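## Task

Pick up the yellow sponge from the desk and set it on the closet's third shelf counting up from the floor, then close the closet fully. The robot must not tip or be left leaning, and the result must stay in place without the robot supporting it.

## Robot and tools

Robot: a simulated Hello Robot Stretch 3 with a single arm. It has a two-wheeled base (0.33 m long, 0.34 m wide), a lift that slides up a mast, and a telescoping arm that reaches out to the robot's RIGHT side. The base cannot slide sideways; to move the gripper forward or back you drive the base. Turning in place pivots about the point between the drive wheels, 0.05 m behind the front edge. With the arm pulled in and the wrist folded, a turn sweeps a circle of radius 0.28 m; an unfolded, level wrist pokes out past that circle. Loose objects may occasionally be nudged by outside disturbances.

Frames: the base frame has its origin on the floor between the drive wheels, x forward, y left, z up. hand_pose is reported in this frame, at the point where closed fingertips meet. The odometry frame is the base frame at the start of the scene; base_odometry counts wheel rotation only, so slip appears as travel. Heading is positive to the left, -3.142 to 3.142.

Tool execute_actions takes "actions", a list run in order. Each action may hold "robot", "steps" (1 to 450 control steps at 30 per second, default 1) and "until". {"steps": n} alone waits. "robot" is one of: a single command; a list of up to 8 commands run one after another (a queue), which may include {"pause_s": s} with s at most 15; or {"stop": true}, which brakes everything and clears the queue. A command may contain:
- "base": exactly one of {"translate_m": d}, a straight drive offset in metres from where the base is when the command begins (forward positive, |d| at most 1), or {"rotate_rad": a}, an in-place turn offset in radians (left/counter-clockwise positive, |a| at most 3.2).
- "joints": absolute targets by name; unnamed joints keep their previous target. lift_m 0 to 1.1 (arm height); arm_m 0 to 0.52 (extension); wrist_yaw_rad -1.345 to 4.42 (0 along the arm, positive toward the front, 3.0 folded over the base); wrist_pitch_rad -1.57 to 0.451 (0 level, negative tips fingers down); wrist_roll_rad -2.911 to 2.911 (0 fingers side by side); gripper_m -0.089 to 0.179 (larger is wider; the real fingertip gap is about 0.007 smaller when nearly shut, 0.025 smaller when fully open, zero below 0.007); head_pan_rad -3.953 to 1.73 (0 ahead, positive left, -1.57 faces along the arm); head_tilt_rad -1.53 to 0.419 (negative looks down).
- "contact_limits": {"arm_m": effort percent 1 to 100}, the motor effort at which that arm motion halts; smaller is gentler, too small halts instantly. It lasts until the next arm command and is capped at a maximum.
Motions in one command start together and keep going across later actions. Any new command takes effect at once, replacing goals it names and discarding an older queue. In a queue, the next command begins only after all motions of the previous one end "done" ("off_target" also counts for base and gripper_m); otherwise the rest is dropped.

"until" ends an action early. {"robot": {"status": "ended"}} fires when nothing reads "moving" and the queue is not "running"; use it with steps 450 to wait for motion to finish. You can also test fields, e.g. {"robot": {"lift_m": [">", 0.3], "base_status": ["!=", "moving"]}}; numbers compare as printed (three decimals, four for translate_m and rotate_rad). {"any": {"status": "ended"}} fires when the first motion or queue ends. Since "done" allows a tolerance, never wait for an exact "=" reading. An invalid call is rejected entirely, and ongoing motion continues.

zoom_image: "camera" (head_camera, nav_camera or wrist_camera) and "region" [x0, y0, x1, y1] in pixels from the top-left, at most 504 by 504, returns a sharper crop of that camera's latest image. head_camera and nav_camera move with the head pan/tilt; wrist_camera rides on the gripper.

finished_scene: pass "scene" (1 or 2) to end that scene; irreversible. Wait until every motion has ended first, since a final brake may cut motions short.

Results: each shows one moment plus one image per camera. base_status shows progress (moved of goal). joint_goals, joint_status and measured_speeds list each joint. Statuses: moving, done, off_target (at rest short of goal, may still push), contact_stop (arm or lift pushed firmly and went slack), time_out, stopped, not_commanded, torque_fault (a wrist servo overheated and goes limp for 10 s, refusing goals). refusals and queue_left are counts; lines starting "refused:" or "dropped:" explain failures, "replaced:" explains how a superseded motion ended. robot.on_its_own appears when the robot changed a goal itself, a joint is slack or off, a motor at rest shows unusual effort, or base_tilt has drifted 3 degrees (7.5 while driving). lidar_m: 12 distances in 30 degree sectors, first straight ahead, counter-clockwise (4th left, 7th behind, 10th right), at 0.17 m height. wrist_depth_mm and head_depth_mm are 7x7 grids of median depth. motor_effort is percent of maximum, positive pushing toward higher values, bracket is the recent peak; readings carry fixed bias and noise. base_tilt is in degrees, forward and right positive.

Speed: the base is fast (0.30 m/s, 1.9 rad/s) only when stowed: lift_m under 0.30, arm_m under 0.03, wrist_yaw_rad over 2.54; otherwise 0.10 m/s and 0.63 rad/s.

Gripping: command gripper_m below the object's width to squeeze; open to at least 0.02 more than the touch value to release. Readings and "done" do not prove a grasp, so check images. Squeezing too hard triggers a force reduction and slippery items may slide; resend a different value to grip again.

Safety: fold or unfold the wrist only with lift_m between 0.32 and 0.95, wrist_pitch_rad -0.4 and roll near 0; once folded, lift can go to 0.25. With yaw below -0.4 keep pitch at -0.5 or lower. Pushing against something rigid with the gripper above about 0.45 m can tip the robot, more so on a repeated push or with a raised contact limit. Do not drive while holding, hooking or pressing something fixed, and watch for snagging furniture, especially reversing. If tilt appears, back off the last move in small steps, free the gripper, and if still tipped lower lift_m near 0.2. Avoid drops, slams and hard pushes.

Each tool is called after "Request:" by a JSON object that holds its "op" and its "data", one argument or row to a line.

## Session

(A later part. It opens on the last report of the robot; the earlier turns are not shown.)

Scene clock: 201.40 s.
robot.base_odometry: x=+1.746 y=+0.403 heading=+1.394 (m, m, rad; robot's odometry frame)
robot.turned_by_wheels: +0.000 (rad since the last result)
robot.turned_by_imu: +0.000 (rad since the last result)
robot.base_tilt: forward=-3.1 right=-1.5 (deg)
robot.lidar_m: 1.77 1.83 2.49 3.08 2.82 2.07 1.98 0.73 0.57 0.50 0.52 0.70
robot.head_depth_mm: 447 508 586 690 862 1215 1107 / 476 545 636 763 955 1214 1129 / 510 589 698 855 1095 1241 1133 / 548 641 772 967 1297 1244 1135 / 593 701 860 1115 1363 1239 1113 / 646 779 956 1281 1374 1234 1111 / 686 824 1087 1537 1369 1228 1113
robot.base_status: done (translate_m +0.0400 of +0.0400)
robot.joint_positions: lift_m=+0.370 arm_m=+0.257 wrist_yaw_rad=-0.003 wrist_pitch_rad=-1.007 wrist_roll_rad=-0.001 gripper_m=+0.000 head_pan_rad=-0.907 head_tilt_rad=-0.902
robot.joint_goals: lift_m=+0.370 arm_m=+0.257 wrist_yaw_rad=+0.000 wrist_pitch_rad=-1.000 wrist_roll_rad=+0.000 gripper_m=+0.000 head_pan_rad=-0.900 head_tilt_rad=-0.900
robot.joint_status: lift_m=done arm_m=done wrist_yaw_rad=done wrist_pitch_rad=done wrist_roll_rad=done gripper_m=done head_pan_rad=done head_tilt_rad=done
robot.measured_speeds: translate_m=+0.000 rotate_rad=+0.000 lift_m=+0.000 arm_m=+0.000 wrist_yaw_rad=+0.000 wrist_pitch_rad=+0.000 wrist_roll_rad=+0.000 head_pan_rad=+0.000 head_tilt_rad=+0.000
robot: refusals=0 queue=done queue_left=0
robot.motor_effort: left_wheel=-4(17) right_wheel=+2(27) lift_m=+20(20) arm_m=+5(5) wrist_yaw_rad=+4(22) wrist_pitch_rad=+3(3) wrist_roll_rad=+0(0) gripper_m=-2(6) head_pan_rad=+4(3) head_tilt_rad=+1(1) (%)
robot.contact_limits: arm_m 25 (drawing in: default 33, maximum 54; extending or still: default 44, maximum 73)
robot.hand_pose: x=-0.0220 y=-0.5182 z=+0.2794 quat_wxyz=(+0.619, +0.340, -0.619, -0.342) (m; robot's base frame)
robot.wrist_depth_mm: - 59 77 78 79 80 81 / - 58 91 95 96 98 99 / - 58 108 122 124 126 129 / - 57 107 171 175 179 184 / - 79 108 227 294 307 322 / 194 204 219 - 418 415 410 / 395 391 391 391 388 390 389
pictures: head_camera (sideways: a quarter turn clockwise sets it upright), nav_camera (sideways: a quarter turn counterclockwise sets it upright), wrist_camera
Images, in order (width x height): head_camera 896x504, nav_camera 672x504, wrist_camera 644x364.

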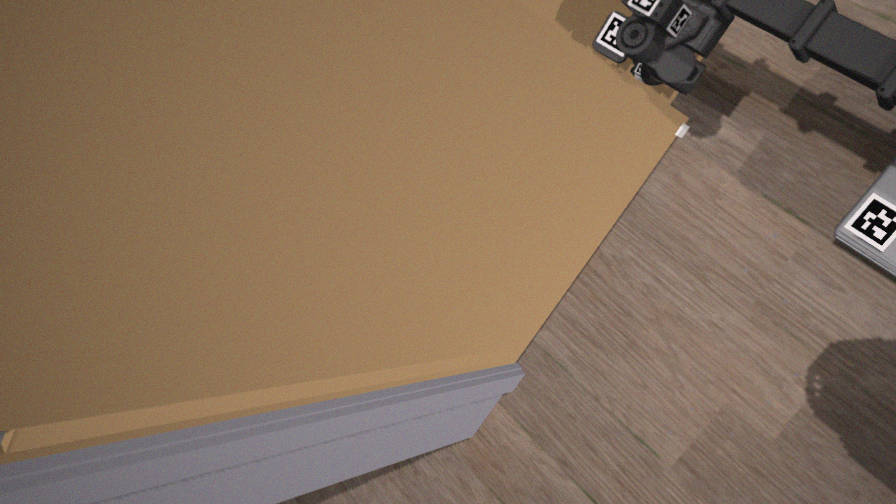

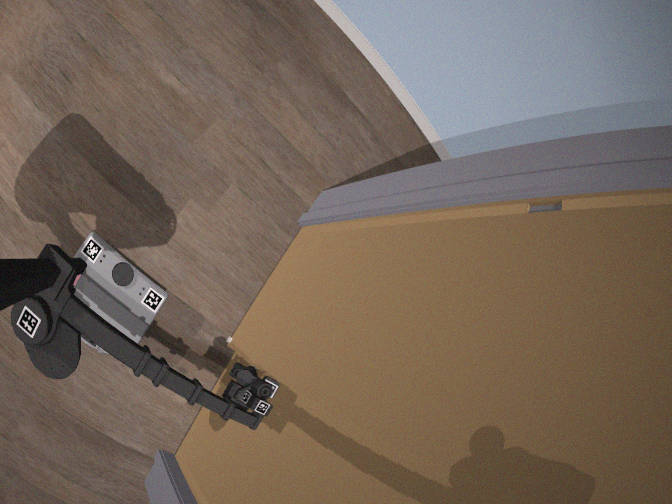

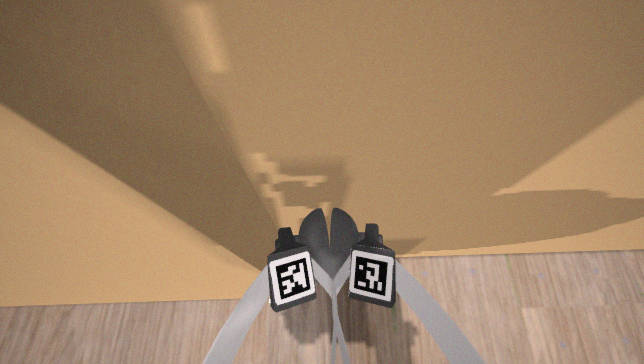

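Request:
{"op": "execute_actions", "data": {
  "actions": [
    {"robot":{"base":{"translate_m":0.012},"joints":{"head_pan_rad":-2.2,"head_tilt_rad":-0.8}},"steps":100,"until":{"robot":{"status":"ended"}}}
  ]
}}

Scene clock: 206.40 s.
robot.base_odometry: x=+1.748 y=+0.415 heading=+1.394 (m, m, rad; robot's odometry frame)
robot.turned_by_wheels: +0.000 (rad since the last result)
robot.turned_by_imu: +0.000 (rad since the last result)
robot.base_tilt: forward=-3.1 right=-1.5 (deg)
robot.lidar_m: 1.75 1.82 2.46 3.10 2.85 2.08 2.00 0.74 0.57 0.50 0.52 0.71
robot.head_depth_mm: 679 827 1985 1745 1491 1291 1151 / 643 734 897 1210 1452 1292 1145 / 652 755 890 1068 1385 1289 1160 / 598 695 824 1016 1313 1277 1174 / 558 640 747 897 1123 1292 1118 / 521 591 680 807 970 1227 1132 / 489 550 628 735 870 1066 1122
robot.base_status: done (translate_m +0.0120 of +0.0120)
robot.joint_positions: lift_m=+0.370 arm_m=+0.257 wrist_yaw_rad=-0.008 wrist_pitch_rad=-1.006 wrist_roll_rad=-0.001 gripper_m=+0.000 head_pan_rad=-2.193 head_tilt_rad=-0.804
robot.joint_goals: lift_m=+0.370 arm_m=+0.257 wrist_yaw_rad=+0.000 wrist_pitch_rad=-1.000 wrist_roll_rad=+0.000 gripper_m=+0.000 head_pan_rad=-2.200 head_tilt_rad=-0.800
robot.joint_status: lift_m=done arm_m=done wrist_yaw_rad=done wrist_pitch_rad=done wrist_roll_rad=done gripper_m=done head_pan_rad=done head_tilt_rad=done
robot.measured_speeds: translate_m=+0.000 rotate_rad=+0.000 lift_m=+0.000 arm_m=+0.000 wrist_yaw_rad=+0.000 wrist_pitch_rad=+0.000 wrist_roll_rad=+0.000 head_pan_rad=+0.000 head_tilt_rad=+0.000
robot: refusals=0 queue=done queue_left=0
robot.motor_effort: left_wheel=-11(12) right_wheel=+14(14) lift_m=+20(20) arm_m=+5(5) wrist_yaw_rad=+11(11) wrist_pitch_rad=+2(2) wrist_roll_rad=+0(0) gripper_m=-2(3) head_pan_rad=-4(50) head_tilt_rad=+1(9) (%)
robot.contact_limits: arm_m 25 (drawing in: default 33, maximum 54; extending or still: default 44, maximum 73)
robot.hand_pose: x=-0.0226 y=-0.5183 z=+0.2795 quat_wxyz=(+0.618, +0.339, -0.620, -0.344) (m; robot's base frame)
robot.wrist_depth_mm: - - 74 78 79 80 81 / - - 75 95 96 98 99 / - - 73 122 124 127 129 / - 55 71 170 175 181 186 / - 83 98 223 291 311 329 / 196 209 227 - 413 413 413 / 394 392 393 391 389 391 391
pictures: head_camera (sideways: a quarter turn clockwise sets it upright), nav_camera (sideways: a quarter turn counterclockwise sets it upright), wrist_camera
Images, in order (width x height): head_camera 896x504, nav_camera 672x504, wrist_camera 644x364.

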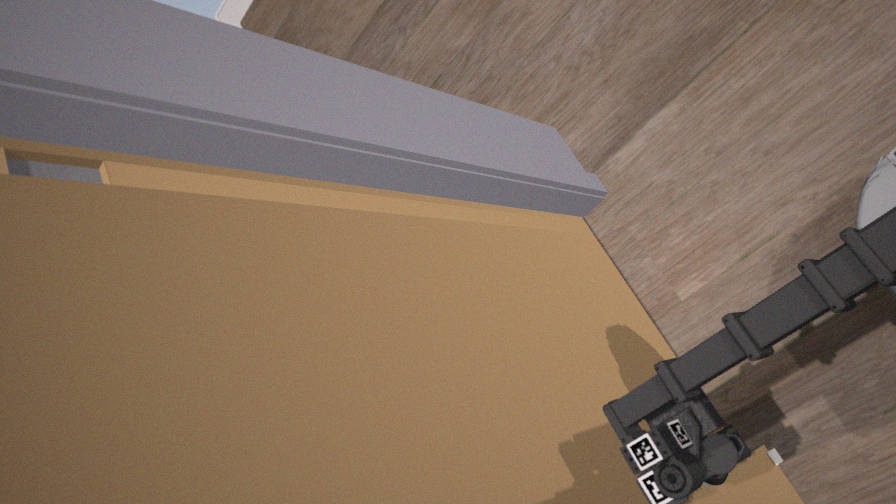

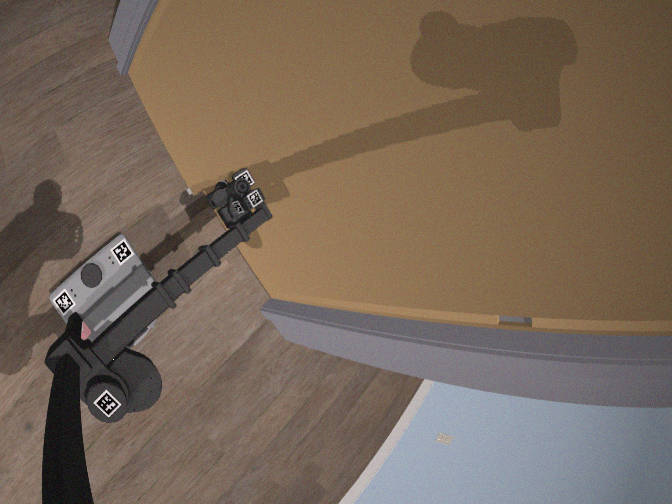

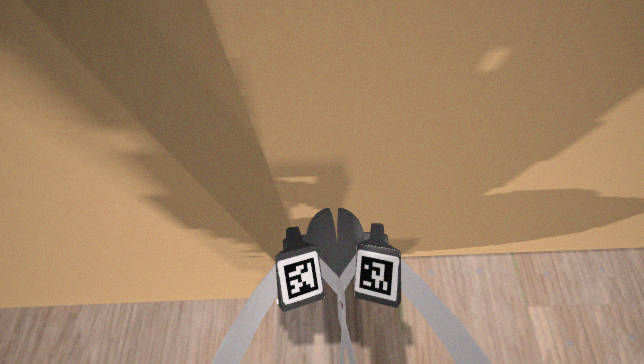

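Request:
{"op": "execute_actions", "data": {
  "actions": [
    {"robot":{"base":{"translate_m":0.007}},"steps":60,"until":{"robot":{"status":"ended"}}}
  ]
}}

Scene clock: 208.53 s.
robot.base_odometry: x=+1.749 y=+0.422 heading=+1.393 (m, m, rad; robot's odometry frame)
robot.turned_by_wheels: +0.000 (rad since the last result)
robot.turned_by_imu: +0.000 (rad since the last result)
robot.base_tilt: forward=-3.1 right=-1.5 (deg)
robot.lidar_m: 1.75 1.81 2.45 3.09 2.86 2.09 2.01 0.74 0.57 0.50 0.52 0.71
robot.head_depth_mm: 675 829 1971 1728 1490 1296 1148 / 650 739 899 1205 1457 1289 1147 / 654 759 896 1085 1387 1289 1164 / 600 695 824 1009 1312 1282 1180 / 556 639 746 899 1128 1292 1119 / 521 591 681 808 971 1229 1133 / 489 550 628 733 868 1065 1125
robot.base_status: done (translate_m +0.0070 of +0.0070)
robot.joint_positions: lift_m=+0.370 arm_m=+0.257 wrist_yaw_rad=-0.020 wrist_pitch_rad=-1.005 wrist_roll_rad=-0.001 gripper_m=+0.000 head_pan_rad=-2.193 head_tilt_rad=-0.804
robot.joint_goals: lift_m=+0.370 arm_m=+0.257 wrist_yaw_rad=+0.000 wrist_pitch_rad=-1.000 wrist_roll_rad=+0.000 gripper_m=+0.000 head_pan_rad=-2.200 head_tilt_rad=-0.800
robot.joint_status: lift_m=done arm_m=done wrist_yaw_rad=done wrist_pitch_rad=done wrist_roll_rad=done gripper_m=done head_pan_rad=done head_tilt_rad=done
robot.measured_speeds: translate_m=+0.000 rotate_rad=+0.000 lift_m=+0.000 arm_m=+0.000 wrist_yaw_rad=+0.000 wrist_pitch_rad=+0.000 wrist_roll_rad=+0.000 head_pan_rad=+0.000 head_tilt_rad=+0.000
robot: refusals=0 queue=done queue_left=0
robot.on_its_own: left_wheel is at rest, and its effort (-19) is outside its rest range (-18 to +18); right_wheel is at rest, and its effort (+25) is outside its rest range (-18 to +18); wrist_yaw_rad is at rest, and its effort (+26) is outside its rest range (-12 to +12)
robot.motor_effort: left_wheel=-19(22) right_wheel=+25(25) lift_m=+21(21) arm_m=+6(6) wrist_yaw_rad=+26(27) wrist_pitch_rad=+2(2) wrist_roll_rad=+0(0) gripper_m=-4(6) head_pan_rad=-4(4) head_tilt_rad=+2(2) (%)
robot.contact_limits: arm_m 25 (drawing in: default 33, maximum 54; extending or still: default 44, maximum 73)
robot.hand_pose: x=-0.0239 y=-0.5186 z=+0.2796 quat_wxyz=(+0.617, +0.335, -0.622, -0.347) (m; robot's base frame)
robot.wrist_depth_mm: - - 71 77 79 80 82 / - - 70 94 96 99 101 / - - 67 121 125 128 132 / - 53 63 167 176 183 191 / - 83 89 206 281 321 345 / 205 199 220 - 418 415 414 / 393 392 391 392 392 393 390
pictures: head_camera (sideways: a quarter turn clockwise sets it upright), nav_camera (sideways: a quarter turn counterclockwise sets it upright), wrist_camera
Images, in order (width x height): head_camera 896x504, nav_camera 672x504, wrist_camera 644x364.

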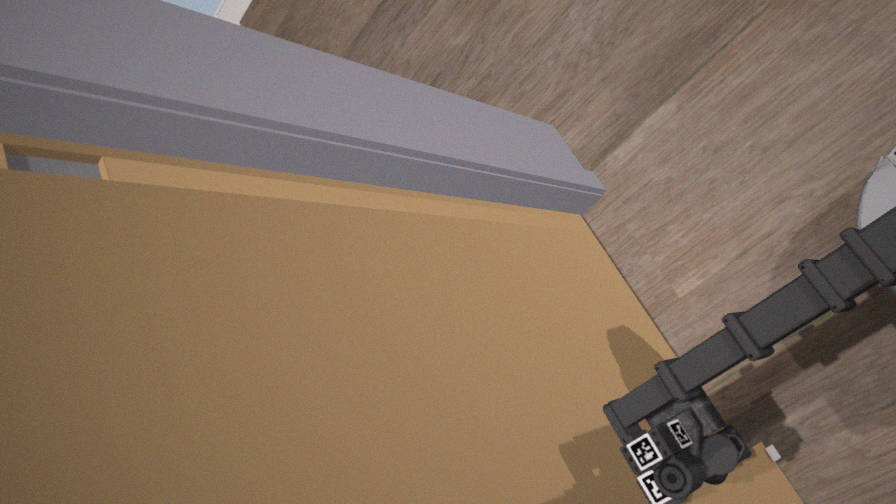

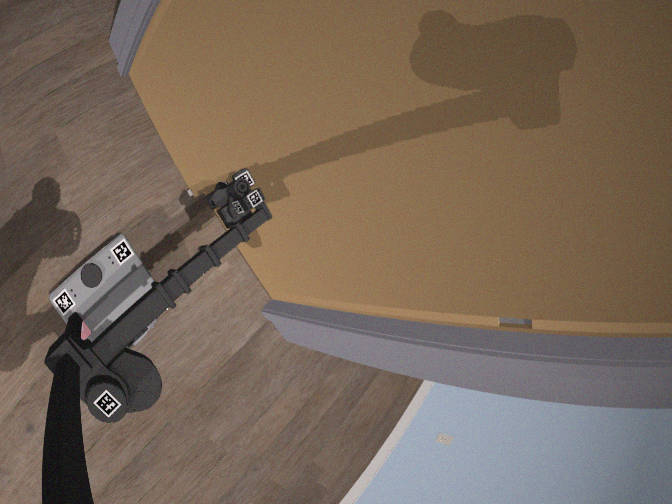

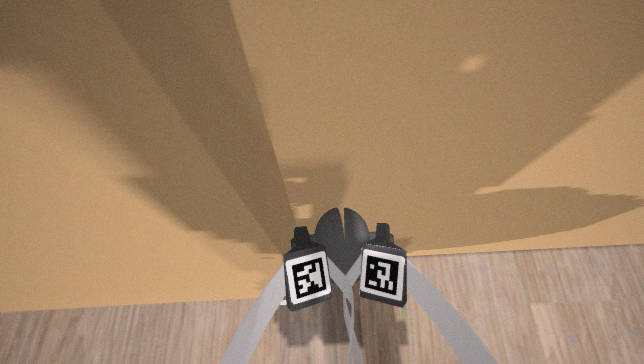

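Hard stop confirmed. Back off and retract.

Request:
{"op": "execute_actions", "data": {
  "actions": [
    {"robot":{"base":{"translate_m":-0.025}},"steps":60,"until":{"robot":{"translate_m":["<",-0.016]}}},
    {"robot":{"joints":{"arm_m":0.17}},"steps":90,"until":{"robot":{"status":"ended"}}}
  ]
}}

Scene clock: 211.30 s.
robot.base_odometry: x=+1.745 y=+0.397 heading=+1.394 (m, m, rad; robot's odometry frame)
robot.turned_by_wheels: +0.001 (rad since the last result)
robot.turned_by_imu: +0.001 (rad since the last result)
robot.base_tilt: forward=-3.0 right=-1.6 (deg)
robot.lidar_m: 1.77 1.83 2.48 3.50 2.81 2.06 1.98 0.72 0.57 0.50 0.52 0.71
robot.head_depth_mm: 679 829 2034 1736 1481 1294 1150 / 628 723 899 1214 1452 1285 1146 / 651 749 875 1061 1365 1289 1162 / 599 695 825 1014 1312 1283 1181 / 557 638 748 896 1127 1292 1120 / 519 590 683 803 985 1145 1114 / 488 551 628 733 878 1039 1128
robot.base_status: done (translate_m -0.0250 of -0.0250)
robot.joint_positions: lift_m=+0.370 arm_m=+0.170 wrist_yaw_rad=-0.002 wrist_pitch_rad=-1.006 wrist_roll_rad=-0.001 gripper_m=+0.000 head_pan_rad=-2.193 head_tilt_rad=-0.803
robot.joint_goals: lift_m=+0.370 arm_m=+0.170 wrist_yaw_rad=+0.000 wrist_pitch_rad=-1.000 wrist_roll_rad=+0.000 gripper_m=+0.000 head_pan_rad=-2.200 head_tilt_rad=-0.800
robot.joint_status: lift_m=done arm_m=done wrist_yaw_rad=done wrist_pitch_rad=done wrist_roll_rad=done gripper_m=done head_pan_rad=done head_tilt_rad=done
robot.measured_speeds: translate_m=+0.000 rotate_rad=+0.000 lift_m=+0.000 arm_m=+0.000 wrist_yaw_rad=+0.000 wrist_pitch_rad=+0.000 wrist_roll_rad=+0.000 head_pan_rad=+0.000 head_tilt_rad=+0.000
robot: refusals=0 queue=done queue_left=0
robot.motor_effort: left_wheel=-3(24) right_wheel=+2(23) lift_m=+21(21) arm_m=-7(7) wrist_yaw_rad=+3(26) wrist_pitch_rad=+2(2) wrist_roll_rad=+0(0) gripper_m=-2(5) head_pan_rad=-4(4) head_tilt_rad=+1(1) (%)
robot.hand_pose: x=-0.0219 y=-0.4321 z=+0.2795 quat_wxyz=(+0.619, +0.340, -0.619, -0.342) (m; robot's base frame)
robot.wrist_depth_mm: 124 125 135 178 180 182 184 / 150 152 160 217 220 224 227 / 191 194 198 279 283 289 293 / 263 266 273 385 397 406 416 / 418 426 434 447 443 439 437 / 418 416 419 - 417 412 411 / 395 393 392 392 389 391 389
pictures: head_camera (sideways: a quarter turn clockwise sets it upright), nav_camera (sideways: a quarter turn counterclockwise sets it upright), wrist_camera
Images, in order (width x height): head_camera 896x504, nav_camera 672x504, wrist_camera 644x364.

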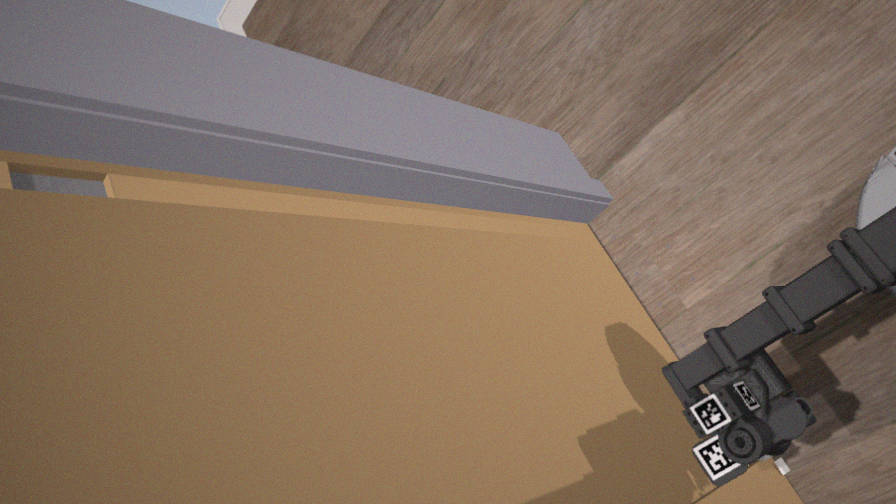

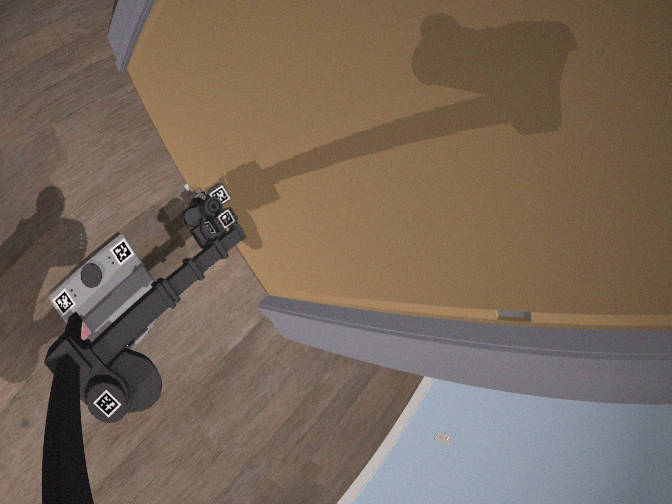

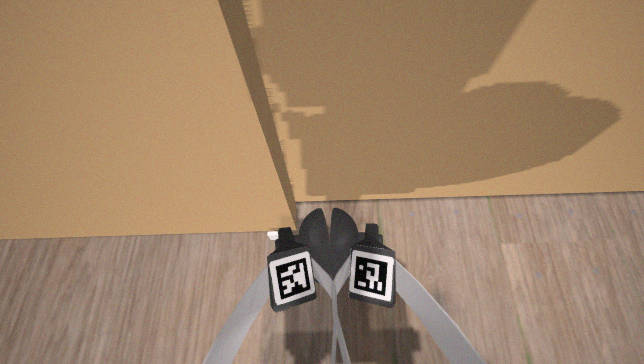

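Request:
{"op": "zoom_image", "data": {
  "camera": "head_camera",
  "region": [520, 150, 660, 290]
}}

Request:
{"op": "zoom_image", "data": {
  "camera": "nav_camera",
  "region": [80, 0, 220, 120]
}}

Region (520, 150, 660, 290) of head_camera's 896x504 image, scaled by 3.600, with more detail than that image has.

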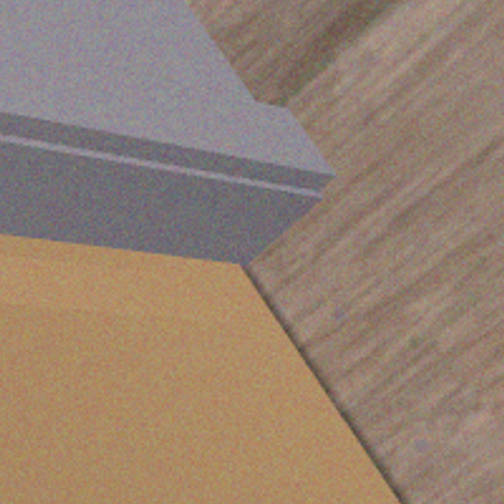

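Region (80, 0, 220, 120) of nav_camera's 672x504 image, scaled by 3.600, with more detail than that image has; it fills the top 432 rows of this view, and the rest is white.

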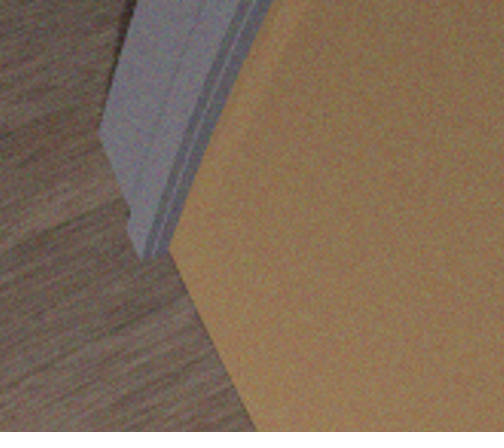

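Both doors are fully closed and the robot is at rest.

Request:
{"op": "finished_scene", "data": {
  "scene": 2
}}

The scene is finished: the task was done.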